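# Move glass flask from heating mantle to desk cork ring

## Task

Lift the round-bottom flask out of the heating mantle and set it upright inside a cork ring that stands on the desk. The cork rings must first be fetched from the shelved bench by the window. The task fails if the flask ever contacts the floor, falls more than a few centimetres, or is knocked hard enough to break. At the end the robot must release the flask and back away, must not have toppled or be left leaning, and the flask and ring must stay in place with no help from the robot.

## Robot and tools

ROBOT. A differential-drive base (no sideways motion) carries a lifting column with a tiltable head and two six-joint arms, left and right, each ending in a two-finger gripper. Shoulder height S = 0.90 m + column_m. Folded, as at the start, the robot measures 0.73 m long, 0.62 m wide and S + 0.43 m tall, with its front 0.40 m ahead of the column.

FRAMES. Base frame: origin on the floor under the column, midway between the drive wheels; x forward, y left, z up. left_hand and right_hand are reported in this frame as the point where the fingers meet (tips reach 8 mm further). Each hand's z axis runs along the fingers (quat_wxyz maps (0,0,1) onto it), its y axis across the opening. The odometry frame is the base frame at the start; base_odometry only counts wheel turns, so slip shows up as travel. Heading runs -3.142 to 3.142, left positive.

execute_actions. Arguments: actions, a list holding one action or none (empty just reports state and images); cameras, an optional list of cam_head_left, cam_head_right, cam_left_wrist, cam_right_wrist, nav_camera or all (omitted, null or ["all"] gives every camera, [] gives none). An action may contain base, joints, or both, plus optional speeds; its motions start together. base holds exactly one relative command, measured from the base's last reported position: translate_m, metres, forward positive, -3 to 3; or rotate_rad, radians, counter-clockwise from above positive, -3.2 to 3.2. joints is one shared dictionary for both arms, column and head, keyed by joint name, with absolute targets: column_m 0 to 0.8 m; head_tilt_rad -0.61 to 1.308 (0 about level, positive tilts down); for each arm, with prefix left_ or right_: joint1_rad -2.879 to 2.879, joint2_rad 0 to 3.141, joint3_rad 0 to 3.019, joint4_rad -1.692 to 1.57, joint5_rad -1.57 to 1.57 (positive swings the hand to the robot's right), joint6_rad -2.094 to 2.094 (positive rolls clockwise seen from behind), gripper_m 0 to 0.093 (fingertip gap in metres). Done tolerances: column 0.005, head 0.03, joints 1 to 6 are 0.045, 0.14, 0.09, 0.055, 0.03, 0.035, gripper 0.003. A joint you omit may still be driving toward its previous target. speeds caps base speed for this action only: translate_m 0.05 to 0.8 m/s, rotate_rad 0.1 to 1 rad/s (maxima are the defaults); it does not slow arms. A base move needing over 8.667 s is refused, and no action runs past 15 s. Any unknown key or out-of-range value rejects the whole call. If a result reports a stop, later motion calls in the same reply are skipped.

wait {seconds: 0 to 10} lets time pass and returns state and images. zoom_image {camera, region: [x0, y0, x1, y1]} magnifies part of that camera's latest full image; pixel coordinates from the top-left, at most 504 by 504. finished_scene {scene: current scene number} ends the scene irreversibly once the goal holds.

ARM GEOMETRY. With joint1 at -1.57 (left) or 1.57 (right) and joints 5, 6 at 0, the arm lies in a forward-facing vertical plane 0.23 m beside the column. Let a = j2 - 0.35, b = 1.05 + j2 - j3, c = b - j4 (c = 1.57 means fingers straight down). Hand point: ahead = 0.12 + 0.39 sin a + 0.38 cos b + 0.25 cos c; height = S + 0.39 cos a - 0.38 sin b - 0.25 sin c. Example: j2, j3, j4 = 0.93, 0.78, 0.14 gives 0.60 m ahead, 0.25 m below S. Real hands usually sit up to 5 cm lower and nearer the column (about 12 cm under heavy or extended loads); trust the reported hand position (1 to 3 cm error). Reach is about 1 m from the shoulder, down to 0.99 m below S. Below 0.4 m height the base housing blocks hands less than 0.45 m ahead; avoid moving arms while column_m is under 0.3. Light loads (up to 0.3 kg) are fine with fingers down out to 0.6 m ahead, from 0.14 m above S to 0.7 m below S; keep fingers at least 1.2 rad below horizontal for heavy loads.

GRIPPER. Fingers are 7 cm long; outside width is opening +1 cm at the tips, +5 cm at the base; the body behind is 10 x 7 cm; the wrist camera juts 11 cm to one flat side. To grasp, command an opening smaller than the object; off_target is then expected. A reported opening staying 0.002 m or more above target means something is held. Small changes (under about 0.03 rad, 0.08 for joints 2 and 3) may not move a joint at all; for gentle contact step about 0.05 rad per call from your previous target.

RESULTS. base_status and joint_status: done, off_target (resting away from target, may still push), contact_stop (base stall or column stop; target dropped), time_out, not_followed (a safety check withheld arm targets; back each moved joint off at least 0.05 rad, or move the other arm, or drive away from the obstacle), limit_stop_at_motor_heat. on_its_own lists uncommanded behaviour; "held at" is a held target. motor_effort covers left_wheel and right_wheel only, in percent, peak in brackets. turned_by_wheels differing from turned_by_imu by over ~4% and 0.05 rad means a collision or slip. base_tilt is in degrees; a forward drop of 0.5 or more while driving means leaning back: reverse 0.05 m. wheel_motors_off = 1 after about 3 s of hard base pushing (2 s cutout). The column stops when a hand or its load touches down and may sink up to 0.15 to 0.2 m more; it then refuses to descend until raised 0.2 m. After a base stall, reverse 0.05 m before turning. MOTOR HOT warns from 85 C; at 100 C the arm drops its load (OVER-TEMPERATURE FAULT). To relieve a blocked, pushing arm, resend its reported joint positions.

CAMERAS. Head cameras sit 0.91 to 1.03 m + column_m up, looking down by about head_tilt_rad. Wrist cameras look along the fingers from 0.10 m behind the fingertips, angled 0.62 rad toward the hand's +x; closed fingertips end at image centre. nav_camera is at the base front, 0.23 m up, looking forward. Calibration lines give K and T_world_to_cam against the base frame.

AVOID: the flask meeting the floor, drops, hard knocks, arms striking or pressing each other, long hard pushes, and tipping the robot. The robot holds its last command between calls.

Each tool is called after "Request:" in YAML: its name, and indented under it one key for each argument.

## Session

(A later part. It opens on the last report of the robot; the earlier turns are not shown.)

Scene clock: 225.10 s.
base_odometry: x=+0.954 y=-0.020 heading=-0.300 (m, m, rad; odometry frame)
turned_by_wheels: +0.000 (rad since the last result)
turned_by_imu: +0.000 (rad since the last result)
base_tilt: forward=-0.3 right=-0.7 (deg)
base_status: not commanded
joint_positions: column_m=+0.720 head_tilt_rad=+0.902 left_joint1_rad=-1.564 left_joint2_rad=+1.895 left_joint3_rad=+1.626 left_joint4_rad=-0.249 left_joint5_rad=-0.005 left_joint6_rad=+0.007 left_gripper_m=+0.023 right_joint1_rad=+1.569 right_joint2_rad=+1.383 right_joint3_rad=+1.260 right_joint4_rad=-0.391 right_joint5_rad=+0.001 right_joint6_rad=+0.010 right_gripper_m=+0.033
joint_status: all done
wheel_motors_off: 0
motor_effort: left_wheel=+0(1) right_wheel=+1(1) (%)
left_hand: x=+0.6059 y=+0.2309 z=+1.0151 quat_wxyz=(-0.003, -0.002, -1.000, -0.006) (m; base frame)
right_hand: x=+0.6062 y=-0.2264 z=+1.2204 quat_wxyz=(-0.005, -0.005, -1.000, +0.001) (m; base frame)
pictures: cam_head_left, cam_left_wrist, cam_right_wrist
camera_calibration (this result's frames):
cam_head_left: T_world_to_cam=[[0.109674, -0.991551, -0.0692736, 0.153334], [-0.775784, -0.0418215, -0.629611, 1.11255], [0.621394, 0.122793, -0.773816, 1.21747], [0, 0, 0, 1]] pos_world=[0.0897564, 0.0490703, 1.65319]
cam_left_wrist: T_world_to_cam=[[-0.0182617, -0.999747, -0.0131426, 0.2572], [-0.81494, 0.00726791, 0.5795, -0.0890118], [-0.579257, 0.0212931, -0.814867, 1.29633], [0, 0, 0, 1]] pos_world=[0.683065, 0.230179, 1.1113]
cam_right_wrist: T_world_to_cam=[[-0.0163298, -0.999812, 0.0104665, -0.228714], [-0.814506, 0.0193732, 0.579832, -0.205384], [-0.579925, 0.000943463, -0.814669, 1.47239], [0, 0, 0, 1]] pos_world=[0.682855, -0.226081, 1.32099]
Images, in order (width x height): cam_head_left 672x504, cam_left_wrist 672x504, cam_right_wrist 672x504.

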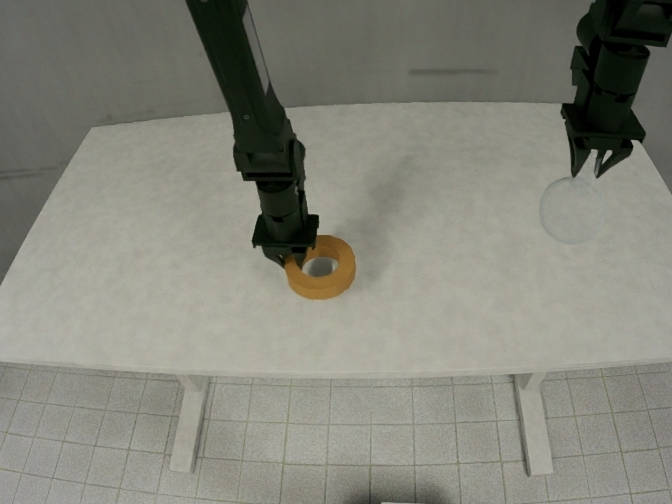

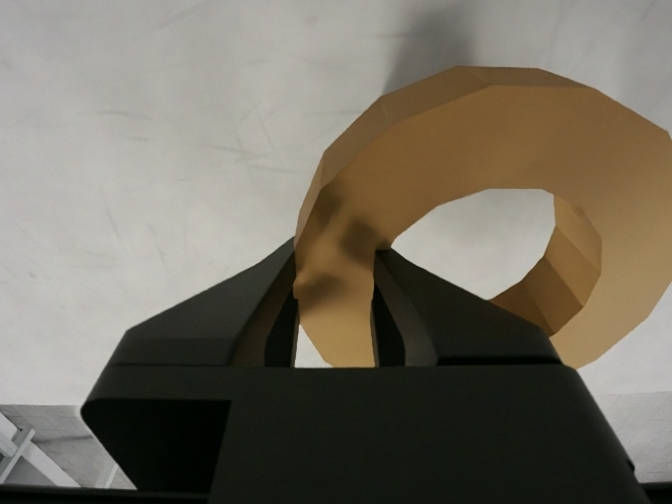

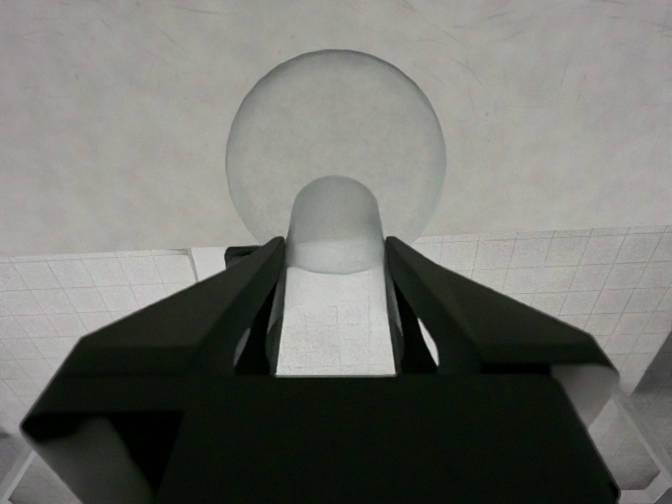

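Request:
execute_actions:
  actions:
    - {"joints":{"column_m":0.685}}
  cameras: ["cam_head_left","cam_left_wrist"]

Scene clock: 235.17 s.
base_odometry: x=+0.954 y=-0.020 heading=-0.300 (m, m, rad; odometry frame)
turned_by_wheels: +0.000 (rad since the last result)
turned_by_imu: +0.000 (rad since the last result)
base_tilt: forward=-0.1 right=-0.6 (deg)
base_status: not commanded
joint_positions: column_m=+0.685 head_tilt_rad=+0.902 left_joint1_rad=-1.564 left_joint2_rad=+1.895 left_joint3_rad=+1.626 left_joint4_rad=-0.249 left_joint5_rad=-0.005 left_joint6_rad=+0.007 left_gripper_m=+0.023 right_joint1_rad=+1.569 right_joint2_rad=+1.383 right_joint3_rad=+1.260 right_joint4_rad=-0.391 right_joint5_rad=+0.001 right_joint6_rad=+0.010 right_gripper_m=+0.033
joint_status: all done
wheel_motors_off: 0
motor_effort: left_wheel=-1(1) right_wheel=+1(1) (%)
left_hand: x=+0.6059 y=+0.2309 z=+0.9801 quat_wxyz=(-0.003, -0.002, -1.000, -0.006) (m; base frame)
right_hand: x=+0.6062 y=-0.2264 z=+1.1854 quat_wxyz=(-0.005, -0.005, -1.000, +0.001) (m; base frame)
pictures: cam_head_left, cam_left_wrist
camera_calibration (this result's frames):
cam_head_left: T_world_to_cam=[[0.109674, -0.991551, -0.0692736, 0.150908], [-0.775784, -0.0418215, -0.629611, 1.0905], [0.621394, 0.122793, -0.773816, 1.19037], [0, 0, 0, 1]] pos_world=[0.0897564, 0.0490703, 1.61817]
cam_left_wrist: T_world_to_cam=[[-0.0182617, -0.999747, -0.0131426, 0.25674], [-0.81494, 0.00726791, 0.5795, -0.068716], [-0.579257, 0.0212931, -0.814867, 1.26779], [0, 0, 0, 1]] pos_world=[0.683065, 0.230179, 1.07627]
Images, in order (width x height): cam_head_left 672x504, cam_left_wrist 672x504.

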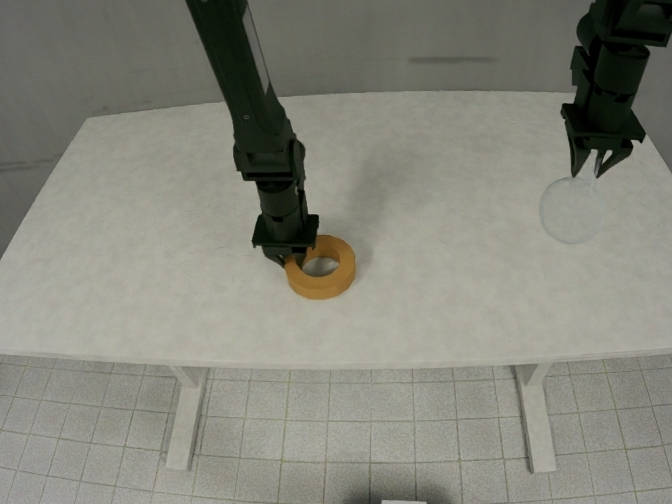

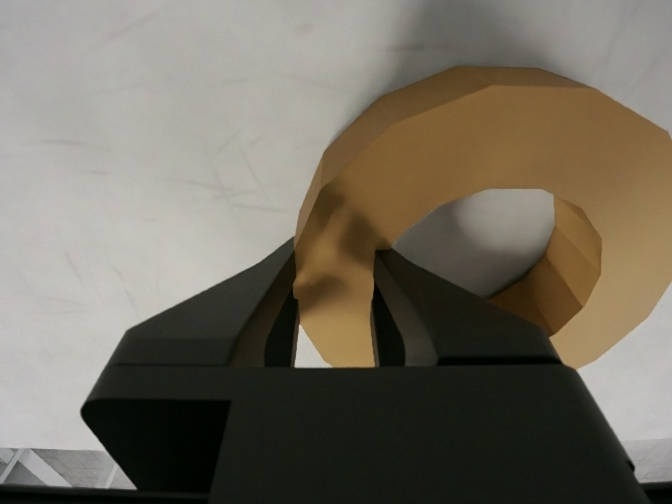

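Request:
execute_actions:
  actions:
    - {"joints":{"column_m":0.676}}
  cameras: []

Request:
execute_actions:
  actions:
    - {"joints":{"left_gripper_m":0.06}}
  cameras: ["cam_left_wrist"]

Request:
execute_actions:
  actions:
    - {"joints":{"column_m":0.73}}
  cameras: ["cam_left_wrist"]

Request:
execute_actions:
  actions:
    - {"base":{"rotate_rad":0.66},"joints":{"left_joint2_rad":1.2,"left_joint3_rad":1.0,"left_joint4_rad":-0.39},"speeds":{"rotate_rad":0.6}}
  cameras: ["cam_head_right","cam_right_wrist"]

Scene clock: 246.87 s.
base_odometry: x=+0.954 y=-0.020 heading=-0.300 (m, m, rad; odometry frame)
turned_by_wheels: +0.000 (rad since the last result)
turned_by_imu: +0.000 (rad since the last result)
base_tilt: forward=-0.3 right=-0.7 (deg)
base_status: not commanded
joint_positions: column_m=+0.676 head_tilt_rad=+0.902 left_joint1_rad=-1.564 left_joint2_rad=+1.884 left_joint3_rad=+1.623 left_joint4_rad=-0.251 left_joint5_rad=-0.005 left_joint6_rad=+0.007 left_gripper_m=+0.023 right_joint1_rad=+1.569 right_joint2_rad=+1.383 right_joint3_rad=+1.260 right_joint4_rad=-0.391 right_joint5_rad=+0.001 right_joint6_rad=+0.010 right_gripper_m=+0.033
joint_status: all done
wheel_motors_off: 0
motor_effort: left_wheel=+0(1) right_wheel=+1(2) (%)
left_hand: x=+0.6107 y=+0.2309 z=+0.9762 quat_wxyz=(-0.006, -0.002, -1.000, -0.006) (m; base frame)
right_hand: x=+0.6062 y=-0.2264 z=+1.1765 quat_wxyz=(-0.005, -0.005, -1.000, +0.001) (m; base frame)
pictures: none
No camera images: the call's "cameras" was empty. Leave "cameras" out to get every camera's image.

Scene clock: 247.47 s.
base_odometry: x=+0.954 y=-0.020 heading=-0.300 (m, m, rad; odometry frame)
turned_by_wheels: +0.000 (rad since the last result)
turned_by_imu: +0.000 (rad since the last result)
base_tilt: forward=-0.2 right=-0.7 (deg)
base_status: not commanded
joint_positions: column_m=+0.676 head_tilt_rad=+0.902 left_joint1_rad=-1.564 left_joint2_rad=+1.884 left_joint3_rad=+1.623 left_joint4_rad=-0.251 left_joint5_rad=-0.005 left_joint6_rad=+0.007 left_gripper_m=+0.060 right_joint1_rad=+1.569 right_joint2_rad=+1.383 right_joint3_rad=+1.260 right_joint4_rad=-0.391 right_joint5_rad=+0.001 right_joint6_rad=+0.010 right_gripper_m=+0.033
joint_status: all done
wheel_motors_off: 0
motor_effort: left_wheel=-1(1) right_wheel=+1(1) (%)
left_hand: x=+0.6107 y=+0.2308 z=+0.9762 quat_wxyz=(-0.006, -0.002, -1.000, -0.005) (m; base frame)
right_hand: x=+0.6062 y=-0.2264 z=+1.1765 quat_wxyz=(-0.005, -0.005, -1.000, +0.001) (m; base frame)
pictures: cam_left_wrist
camera_calibration (this result's frames):
cam_left_wrist: T_world_to_cam=[[-0.0182214, -0.999755, -0.0125289, 0.25601], [-0.818901, 0.0077333, 0.573883, -0.0547693], [-0.573645, 0.0207169, -0.818842, 1.26803], [0, 0, 0, 1]] pos_world=[0.687216, 0.230101, 1.07296]
Images, in order (width x height): cam_left_wrist 672x504.

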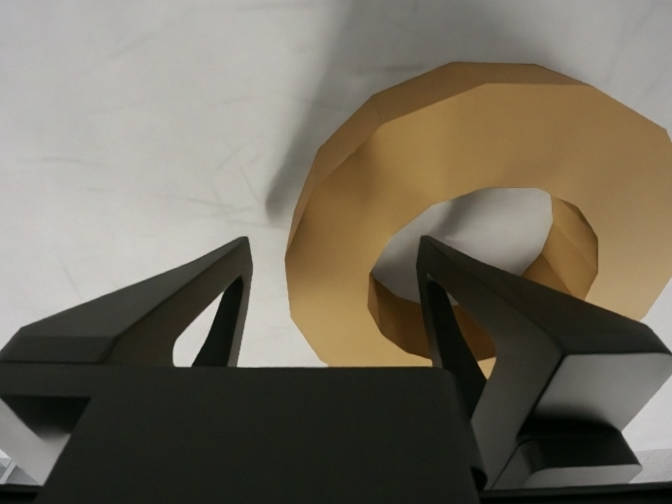

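Scene clock: 248.77 s.
base_odometry: x=+0.954 y=-0.020 heading=-0.300 (m, m, rad; odometry frame)
turned_by_wheels: +0.000 (rad since the last result)
turned_by_imu: +0.000 (rad since the last result)
base_tilt: forward=-0.2 right=-0.8 (deg)
base_status: not commanded
joint_positions: column_m=+0.730 head_tilt_rad=+0.902 left_joint1_rad=-1.564 left_joint2_rad=+1.884 left_joint3_rad=+1.623 left_joint4_rad=-0.251 left_joint5_rad=-0.005 left_joint6_rad=+0.007 left_gripper_m=+0.060 right_joint1_rad=+1.569 right_joint2_rad=+1.383 right_joint3_rad=+1.260 right_joint4_rad=-0.391 right_joint5_rad=+0.001 right_joint6_rad=+0.010 right_gripper_m=+0.033
joint_status: all done
wheel_motors_off: 0
motor_effort: left_wheel=-2(1) right_wheel=+1(1) (%)
left_hand: x=+0.6107 y=+0.2308 z=+1.0301 quat_wxyz=(-0.006, -0.002, -1.000, -0.005) (m; base frame)
right_hand: x=+0.6062 y=-0.2264 z=+1.2303 quat_wxyz=(-0.005, -0.005, -1.000, +0.001) (m; base frame)
pictures: cam_left_wrist
camera_calibration (this result's frames):
cam_left_wrist: T_world_to_cam=[[-0.0182214, -0.999755, -0.0125289, 0.256685], [-0.818901, 0.0077333, 0.573883, -0.0856678], [-0.573645, 0.0207169, -0.818842, 1.31212], [0, 0, 0, 1]] pos_world=[0.687216, 0.230101, 1.1268]
Images, in order (width x height): cam_left_wrist 672x504.

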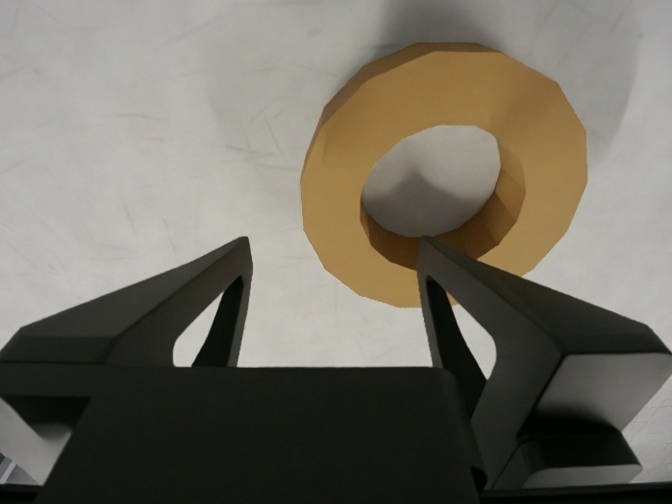

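Scene clock: 250.90 s.
base_odometry: x=+0.954 y=-0.020 heading=+0.359 (m, m, rad; odometry frame)
turned_by_wheels: +0.659 (rad since the last result)
turned_by_imu: +0.657 (rad since the last result)
base_tilt: forward=-0.2 right=-0.8 (deg)
base_status: done
joint_positions: column_m=+0.730 head_tilt_rad=+0.902 left_joint1_rad=-1.573 left_joint2_rad=+1.187 left_joint3_rad=+1.004 left_joint4_rad=-0.382 left_joint5_rad=-0.005 left_joint6_rad=+0.007 left_gripper_m=+0.060 right_joint1_rad=+1.569 right_joint2_rad=+1.383 right_joint3_rad=+1.260 right_joint4_rad=-0.391 right_joint5_rad=+0.001 right_joint6_rad=+0.010 right_gripper_m=+0.033
joint_status: all done
wheel_motors_off: 0
motor_effort: left_wheel=-3(49) right_wheel=+3(43) (%)
left_hand: x=+0.5280 y=+0.2241 z=+1.2829 quat_wxyz=(+0.021, -0.004, -1.000, -0.001) (m; base frame)
right_hand: x=+0.6062 y=-0.2264 z=+1.2303 quat_wxyz=(-0.005, -0.005, -1.000, +0.001) (m; base frame)
pictures: cam_head_right, cam_right_wrist
camera_calibration (this result's frames):
cam_head_right: T_world_to_cam=[[0.112958, -0.990833, -0.0740944, 0.0783193], [-0.771439, -0.0404604, -0.635015, 1.1264], [0.626196, 0.12889, -0.768938, 1.21954], [0, 0, 0, 1]] pos_world=[0.0964325, -0.0340098, 1.65883]
cam_right_wrist: T_world_to_cam=[[-0.0163298, -0.999812, 0.0104665, -0.228817], [-0.814506, 0.0193732, 0.579832, -0.211095], [-0.579925, 0.000943463, -0.814669, 1.48041], [0, 0, 0, 1]] pos_world=[0.682855, -0.226081, 1.33084]
Images, in order (width x height): cam_head_right 672x504, cam_right_wrist 672x504.

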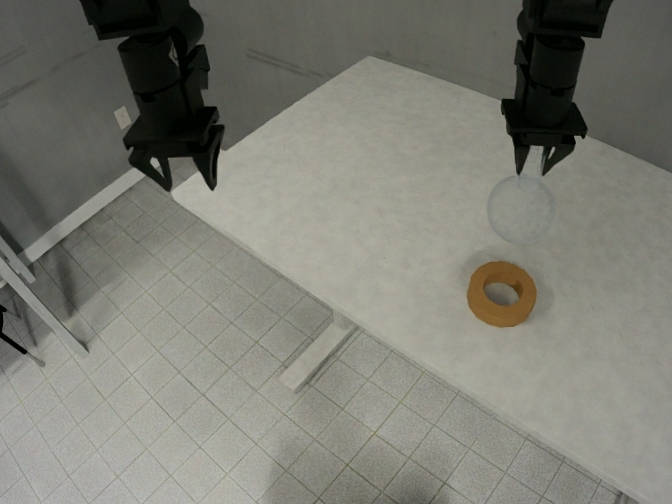

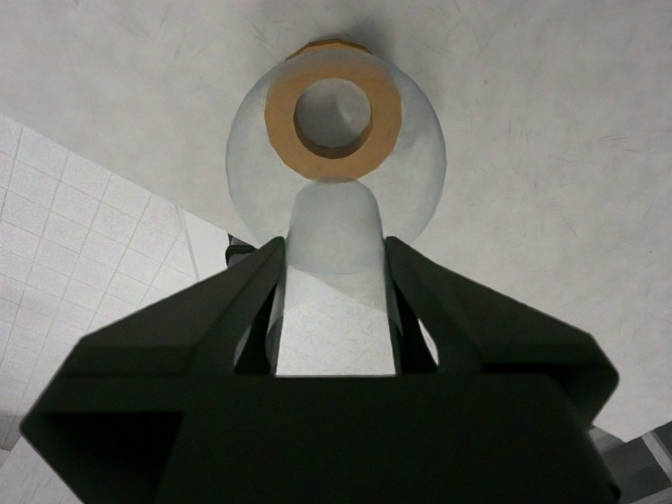

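Request:
execute_actions:
  actions:
    - {"base":{"translate_m":-0.027},"joints":{"column_m":0.64}}
  cameras: ["cam_head_right","cam_right_wrist"]

Request:
zoom_image:
  camera: "cam_right_wrist"
  region: [200, 0, 480, 280]

Scene clock: 261.97 s.
base_odometry: x=+0.929 y=-0.030 heading=+0.359 (m, m, rad; odometry frame)
turned_by_wheels: +0.000 (rad since the last result)
turned_by_imu: +0.000 (rad since the last result)
base_tilt: forward=-0.2 right=-0.8 (deg)
base_status: done
joint_positions: column_m=+0.640 head_tilt_rad=+0.902 left_joint1_rad=-1.573 left_joint2_rad=+1.190 left_joint3_rad=+0.996 left_joint4_rad=-0.382 left_joint5_rad=-0.005 left_joint6_rad=+0.007 left_gripper_m=+0.060 right_joint1_rad=+1.569 right_joint2_rad=+1.386 right_joint3_rad=+1.258 right_joint4_rad=-0.391 right_joint5_rad=+0.001 right_joint6_rad=+0.010 right_gripper_m=+0.033
joint_status: all done
wheel_motors_off: 0
motor_effort: left_wheel=-4(55) right_wheel=+0(36) (%)
left_hand: x=+0.5221 y=+0.2241 z=+1.1911 quat_wxyz=(+0.026, -0.004, -1.000, -0.001) (m; base frame)
right_hand: x=+0.6038 y=-0.2264 z=+1.1387 quat_wxyz=(-0.002, -0.005, -1.000, +0.001) (m; base frame)
pictures: cam_head_right, cam_right_wrist
camera_calibration (this result's frames):
cam_head_right: T_world_to_cam=[[0.112914, -0.990833, -0.0741621, 0.0717722], [-0.77182, -0.0404604, -0.634553, 1.06859], [0.625735, 0.12889, -0.769313, 1.15106], [0, 0, 0, 1]] pos_world=[0.0963983, -0.0340098, 1.56893]
cam_right_wrist: T_world_to_cam=[[-0.0162837, -0.999812, 0.0105439, -0.228013], [-0.81162, 0.019376, 0.583864, -0.166229], [-0.583958, 0.000949778, -0.811783, 1.40354], [0, 0, 0, 1]] pos_world=[0.680983, -0.226082, 1.23883]
Images, in order (width x height): cam_head_right 672x504, cam_right_wrist 672x504.

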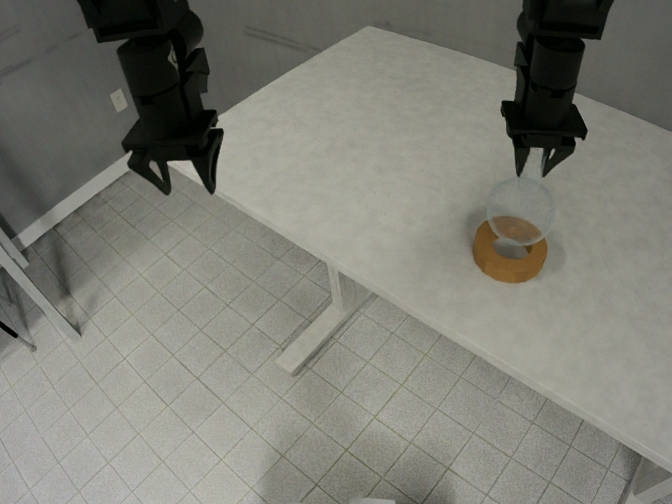

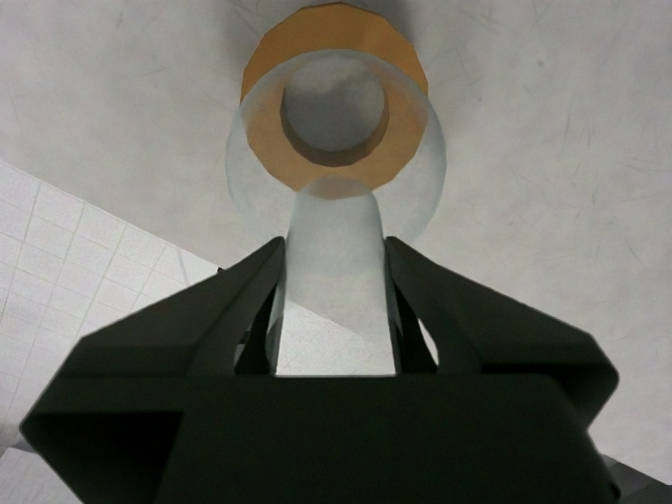

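Region (200, 0, 480, 280) of cam_right_wrist's 672x504 image, scaled by 1.800, with more detail than that image has.

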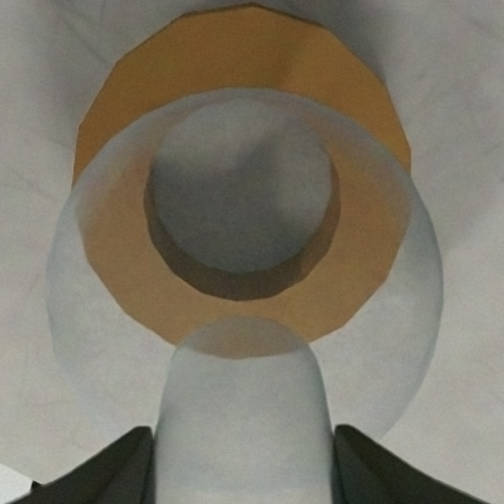

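Request:
execute_actions:
  actions:
    - {"base":{"translate_m":0.005},"joints":{"column_m":0.62},"speeds":{"translate_m":0.05}}
  cameras: ["cam_head_right","cam_right_wrist"]

Request:
zoom_image:
  camera: "cam_head_right"
  region: [430, 130, 610, 310]

Scene clock: 272.90 s.
base_odometry: x=+0.934 y=-0.028 heading=+0.358 (m, m, rad; odometry frame)
turned_by_wheels: -0.001 (rad since the last result)
turned_by_imu: -0.001 (rad since the last result)
base_tilt: forward=-0.1 right=-0.7 (deg)
base_status: done
joint_positions: column_m=+0.620 head_tilt_rad=+0.902 left_joint1_rad=-1.573 left_joint2_rad=+1.191 left_joint3_rad=+0.998 left_joint4_rad=-0.382 left_joint5_rad=-0.005 left_joint6_rad=+0.007 left_gripper_m=+0.060 right_joint1_rad=+1.569 right_joint2_rad=+1.385 right_joint3_rad=+1.260 right_joint4_rad=-0.391 right_joint5_rad=+0.001 right_joint6_rad=+0.010 right_gripper_m=+0.033
joint_status: all done
wheel_motors_off: 0
motor_effort: left_wheel=-3(34) right_wheel=+1(61) (%)
left_hand: x=+0.5229 y=+0.2241 z=+1.1707 quat_wxyz=(+0.026, -0.004, -1.000, -0.001) (m; base frame)
right_hand: x=+0.6053 y=-0.2264 z=+1.1193 quat_wxyz=(-0.003, -0.005, -1.000, +0.001) (m; base frame)
pictures: cam_head_right, cam_right_wrist
camera_calibration (this result's frames):
cam_head_right: T_world_to_cam=[[0.112911, -0.990833, -0.074166, 0.0702952], [-0.771842, -0.0404604, -0.634526, 1.05586], [0.625709, 0.12889, -0.769335, 1.13571], [0, 0, 0, 1]] pos_world=[0.0963963, -0.0340098, 1.54892]
cam_right_wrist: T_world_to_cam=[[-0.0163085, -0.999812, 0.0105023, -0.227724], [-0.813177, 0.0193745, 0.581695, -0.150384], [-0.581789, 0.000946376, -0.813339, 1.38911], [0, 0, 0, 1]] pos_world=[0.682164, -0.226082, 1.21968]
Images, in order (width x height): cam_head_right 672x504, cam_right_wrist 672x504.

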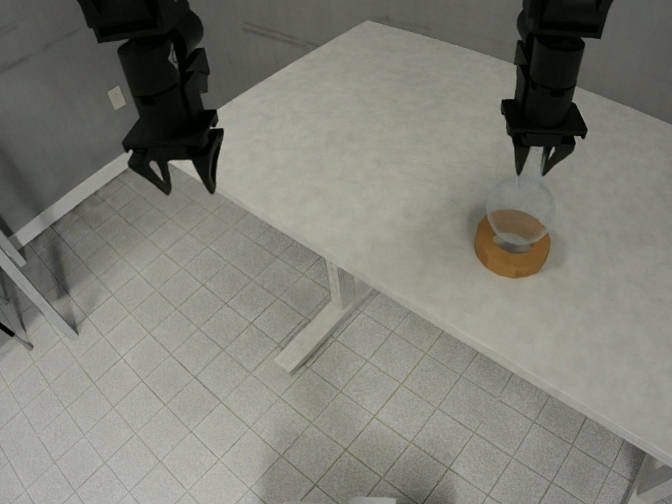

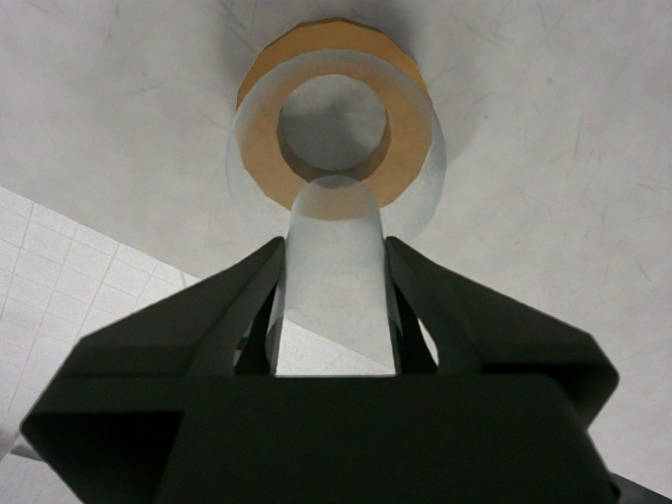

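Region (430, 130, 610, 310) of cam_head_right's 672x504 image, scaled by 2.800, with more detail than that image has.

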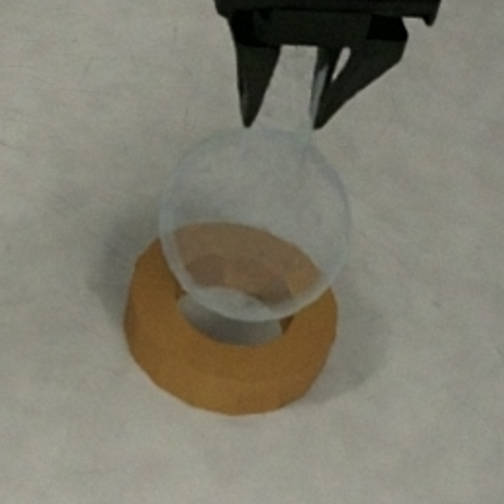

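Request:
execute_actions:
  actions:
    - {"base":{"translate_m":-0.005},"joints":{"column_m":0.607},"speeds":{"translate_m":0.05}}
  cameras: ["cam_head_right","cam_right_wrist"]

Request:
zoom_image:
  camera: "cam_head_right"
  region: [430, 130, 610, 310]

Scene clock: 288.33 s.
base_odometry: x=+0.929 y=-0.030 heading=+0.359 (m, m, rad; odometry frame)
turned_by_wheels: +0.000 (rad since the last result)
turned_by_imu: +0.000 (rad since the last result)
base_tilt: forward=-0.1 right=-0.8 (deg)
base_status: done
joint_positions: column_m=+0.607 head_tilt_rad=+0.902 left_joint1_rad=-1.573 left_joint2_rad=+1.192 left_joint3_rad=+0.995 left_joint4_rad=-0.383 left_joint5_rad=-0.005 left_joint6_rad=+0.007 left_gripper_m=+0.060 right_joint1_rad=+1.569 right_joint2_rad=+1.387 right_joint3_rad=+1.258 right_joint4_rad=-0.391 right_joint5_rad=+0.001 right_joint6_rad=+0.010 right_gripper_m=+0.033
joint_status: all done
wheel_motors_off: 0
motor_effort: left_wheel=-2(41) right_wheel=+0(45) (%)
left_hand: x=+0.5204 y=+0.2241 z=+1.1570 quat_wxyz=(+0.029, -0.004, -1.000, -0.001) (m; base frame)
right_hand: x=+0.6036 y=-0.2264 z=+1.1052 quat_wxyz=(-0.002, -0.005, -1.000, +0.001) (m; base frame)
pictures: cam_head_right, cam_right_wrist
camera_calibration (this result's frames):
cam_head_right: T_world_to_cam=[[0.112897, -0.990833, -0.0741881, 0.0693686], [-0.771966, -0.0404604, -0.634375, 1.04739], [0.625558, 0.12889, -0.769457, 1.12593], [0, 0, 0, 1]] pos_world=[0.0963851, -0.0340098, 1.53594]
cam_right_wrist: T_world_to_cam=[[-0.0162765, -0.999812, 0.0105558, -0.227682], [-0.811175, 0.0193765, 0.584483, -0.147829], [-0.584578, 0.00095075, -0.811337, 1.37611], [0, 0, 0, 1]] pos_world=[0.680825, -0.226083, 1.2053]
Images, in order (width x height): cam_head_right 672x504, cam_right_wrist 672x504.

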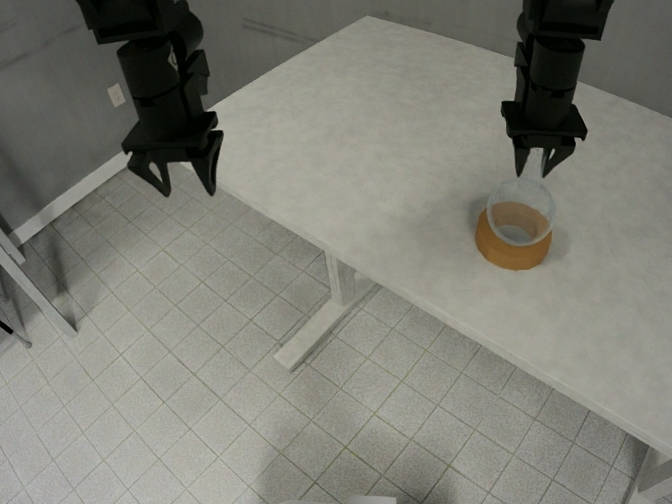

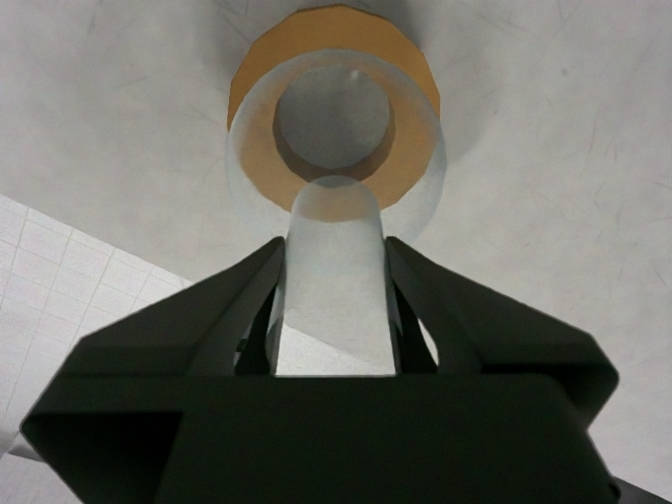

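Region (430, 130, 610, 310) of cam_head_right's 672x504 image, scaled by 2.800, with more detail than that image has.

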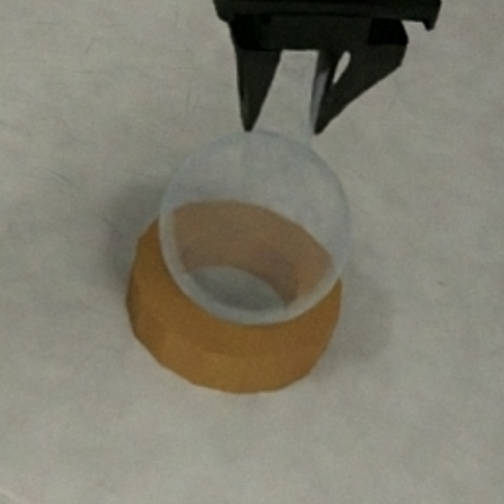

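Request:
execute_actions:
  actions:
    - {"joints":{"column_m":0.6}}
  cameras: ["cam_right_wrist"]

Request:
execute_actions:
  actions:
    - {"joints":{"right_gripper_m":0.08}}
  cameras: ["cam_right_wrist"]

Request:
execute_actions:
  actions:
    - {"joints":{"column_m":0.68}}
  cameras: ["cam_right_wrist"]

Request:
execute_actions:
  actions:
    - {"base":{"translate_m":-0.5},"joints":{"head_tilt_rad":0.6}}
  cameras: ["cam_head_left"]

Scene clock: 295.90 s.
base_odometry: x=+0.929 y=-0.030 heading=+0.359 (m, m, rad; odometry frame)
turned_by_wheels: +0.000 (rad since the last result)
turned_by_imu: +0.000 (rad since the last result)
base_tilt: forward=-0.3 right=-0.7 (deg)
base_status: not commanded
joint_positions: column_m=+0.600 head_tilt_rad=+0.902 left_joint1_rad=-1.573 left_joint2_rad=+1.192 left_joint3_rad=+0.995 left_joint4_rad=-0.383 left_joint5_rad=-0.005 left_joint6_rad=+0.007 left_gripper_m=+0.060 right_joint1_rad=+1.569 right_joint2_rad=+1.384 right_joint3_rad=+1.261 right_joint4_rad=-0.391 right_joint5_rad=+0.001 right_joint6_rad=+0.010 right_gripper_m=+0.033
joint_status: all done
wheel_motors_off: 0
motor_effort: left_wheel=-3(2) right_wheel=-1(1) (%)
left_hand: x=+0.5204 y=+0.2241 z=+1.1500 quat_wxyz=(+0.029, -0.004, -1.000, -0.001) (m; base frame)
right_hand: x=+0.6063 y=-0.2264 z=+1.1002 quat_wxyz=(-0.005, -0.005, -1.000, +0.001) (m; base frame)
pictures: cam_right_wrist
camera_calibration (this result's frames):
cam_right_wrist: T_world_to_cam=[[-0.0163298, -0.999812, 0.0104665, -0.227453], [-0.814506, 0.0193732, 0.579832, -0.135525], [-0.579925, 0.000943463, -0.814669, 1.37449], [0, 0, 0, 1]] pos_world=[0.683004, -0.226082, 1.20072]
Images, in order (width x height): cam_right_wrist 672x504.

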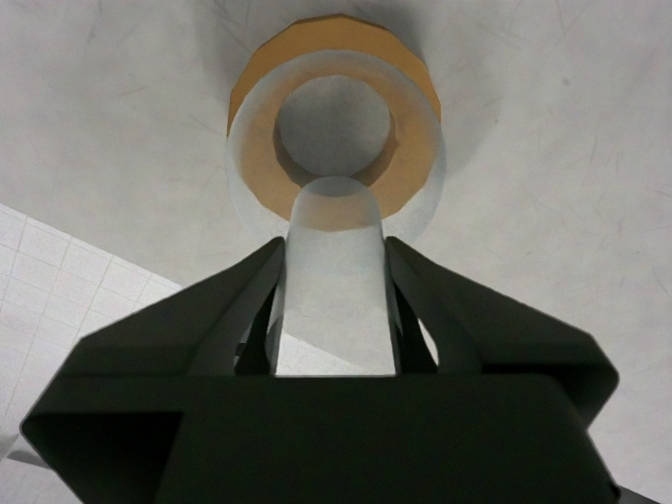

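Scene clock: 296.53 s.
base_odometry: x=+0.929 y=-0.030 heading=+0.359 (m, m, rad; odometry frame)
turned_by_wheels: +0.000 (rad since the last result)
turned_by_imu: +0.000 (rad since the last result)
base_tilt: forward=-0.1 right=-0.8 (deg)
base_status: not commanded
joint_positions: column_m=+0.600 head_tilt_rad=+0.902 left_joint1_rad=-1.573 left_joint2_rad=+1.192 left_joint3_rad=+0.995 left_joint4_rad=-0.383 left_joint5_rad=-0.005 left_joint6_rad=+0.007 left_gripper_m=+0.060 right_joint1_rad=+1.569 right_joint2_rad=+1.384 right_joint3_rad=+1.261 right_joint4_rad=-0.391 right_joint5_rad=+0.001 right_joint6_rad=+0.010 right_gripper_m=+0.080
joint_status: all done
wheel_motors_off: 0
motor_effort: left_wheel=-3(2) right_wheel=-1(1) (%)
left_hand: x=+0.5204 y=+0.2241 z=+1.1500 quat_wxyz=(+0.029, -0.004, -1.000, -0.001) (m; base frame)
right_hand: x=+0.6063 y=-0.2264 z=+1.1002 quat_wxyz=(-0.005, -0.005, -1.000, +0.001) (m; base frame)
pictures: cam_right_wrist
camera_calibration (this result's frames):
cam_right_wrist: T_world_to_cam=[[-0.0163298, -0.999812, 0.0104665, -0.227453], [-0.814506, 0.0193732, 0.579832, -0.135525], [-0.579925, 0.000943463, -0.814669, 1.37449], [0, 0, 0, 1]] pos_world=[0.683004, -0.226082, 1.20072]
Images, in order (width x height): cam_right_wrist 672x504.

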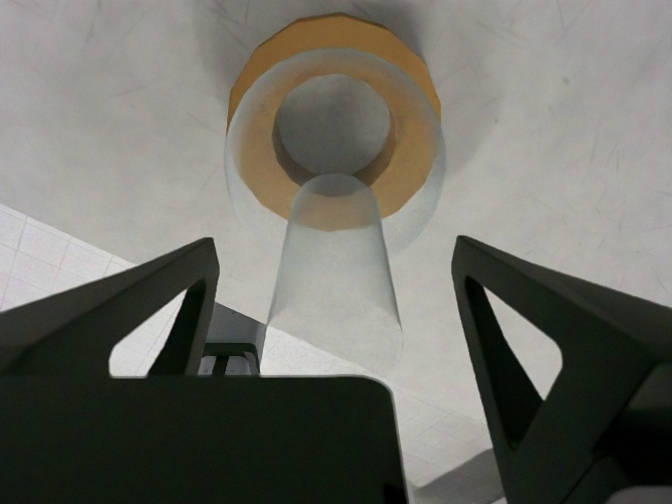

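Scene clock: 298.17 s.
base_odometry: x=+0.929 y=-0.030 heading=+0.359 (m, m, rad; odometry frame)
turned_by_wheels: +0.000 (rad since the last result)
turned_by_imu: +0.000 (rad since the last result)
base_tilt: forward=-0.1 right=-0.7 (deg)
base_status: not commanded
joint_positions: column_m=+0.680 head_tilt_rad=+0.902 left_joint1_rad=-1.573 left_joint2_rad=+1.192 left_joint3_rad=+0.995 left_joint4_rad=-0.383 left_joint5_rad=-0.005 left_joint6_rad=+0.007 left_gripper_m=+0.060 right_joint1_rad=+1.569 right_joint2_rad=+1.384 right_joint3_rad=+1.261 right_joint4_rad=-0.391 right_joint5_rad=+0.001 right_joint6_rad=+0.010 right_gripper_m=+0.080
joint_status: all done
wheel_motors_off: 0
motor_effort: left_wheel=-3(3) right_wheel=+0(1) (%)
left_hand: x=+0.5204 y=+0.2241 z=+1.2298 quat_wxyz=(+0.029, -0.004, -1.000, -0.001) (m; base frame)
right_hand: x=+0.6063 y=-0.2264 z=+1.1801 quat_wxyz=(-0.005, -0.005, -1.000, +0.001) (m; base frame)
pictures: cam_right_wrist
camera_calibration (this result's frames):
cam_right_wrist: T_world_to_cam=[[-0.0163298, -0.999812, 0.0104665, -0.228289], [-0.814506, 0.0193732, 0.579832, -0.181838], [-0.579925, 0.000943463, -0.814669, 1.43956], [0, 0, 0, 1]] pos_world=[0.683004, -0.226082, 1.28059]
Images, in order (width x height): cam_right_wrist 672x504.

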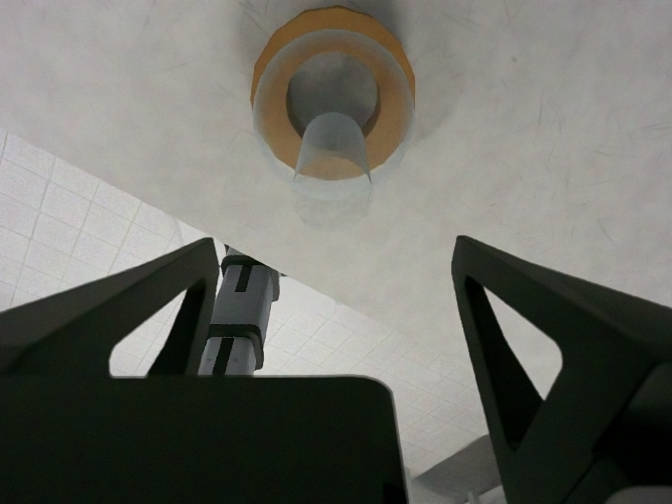

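Scene clock: 300.97 s.
base_odometry: x=+0.461 y=-0.205 heading=+0.359 (m, m, rad; odometry frame)
turned_by_wheels: +0.000 (rad since the last result)
turned_by_imu: +0.000 (rad since the last result)
base_tilt: forward=-0.1 right=-0.7 (deg)
base_status: done
joint_positions: column_m=+0.680 head_tilt_rad=+0.617 left_joint1_rad=-1.573 left_joint2_rad=+1.193 left_joint3_rad=+0.993 left_joint4_rad=-0.384 left_joint5_rad=-0.005 left_joint6_rad=+0.007 left_gripper_m=+0.060 right_joint1_rad=+1.569 right_joint2_rad=+1.384 right_joint3_rad=+1.259 right_joint4_rad=-0.391 right_joint5_rad=+0.001 right_joint6_rad=+0.010 right_gripper_m=+0.080
joint_status: all done
wheel_motors_off: 0
motor_effort: left_wheel=+0(39) right_wheel=+0(46) (%)
left_hand: x=+0.5188 y=+0.2241 z=+1.2294 quat_wxyz=(+0.030, -0.004, -1.000, -0.001) (m; base frame)
right_hand: x=+0.6052 y=-0.2264 z=+1.1798 quat_wxyz=(-0.004, -0.005, -1.000, +0.001) (m; base frame)
pictures: cam_head_left
camera_calibration (this result's frames):
cam_head_left: T_world_to_cam=[[0.124703, -0.991551, -0.0357262, 0.0939152], [-0.568016, -0.0418215, -0.821954, 1.39731], [0.813515, 0.122793, -0.568432, 0.834646], [0, 0, 0, 1]] pos_world=[0.102987, 0.0490703, 1.62632]
Images, in order (width x height): cam_head_left 672x504.

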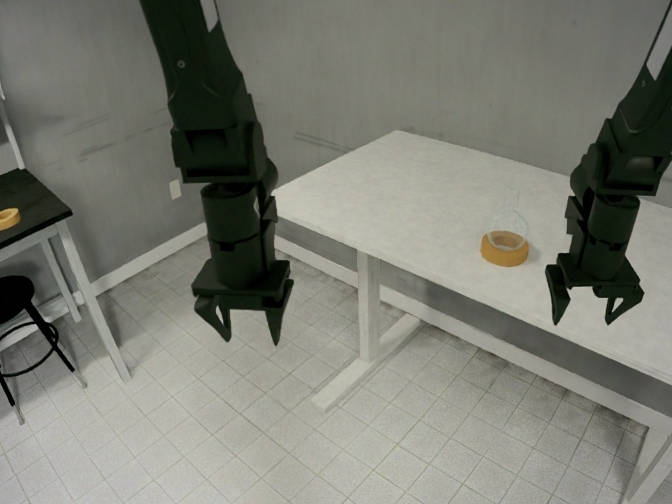

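Request:
finished_scene:
  scene: 1

The scene is finished: the task was done.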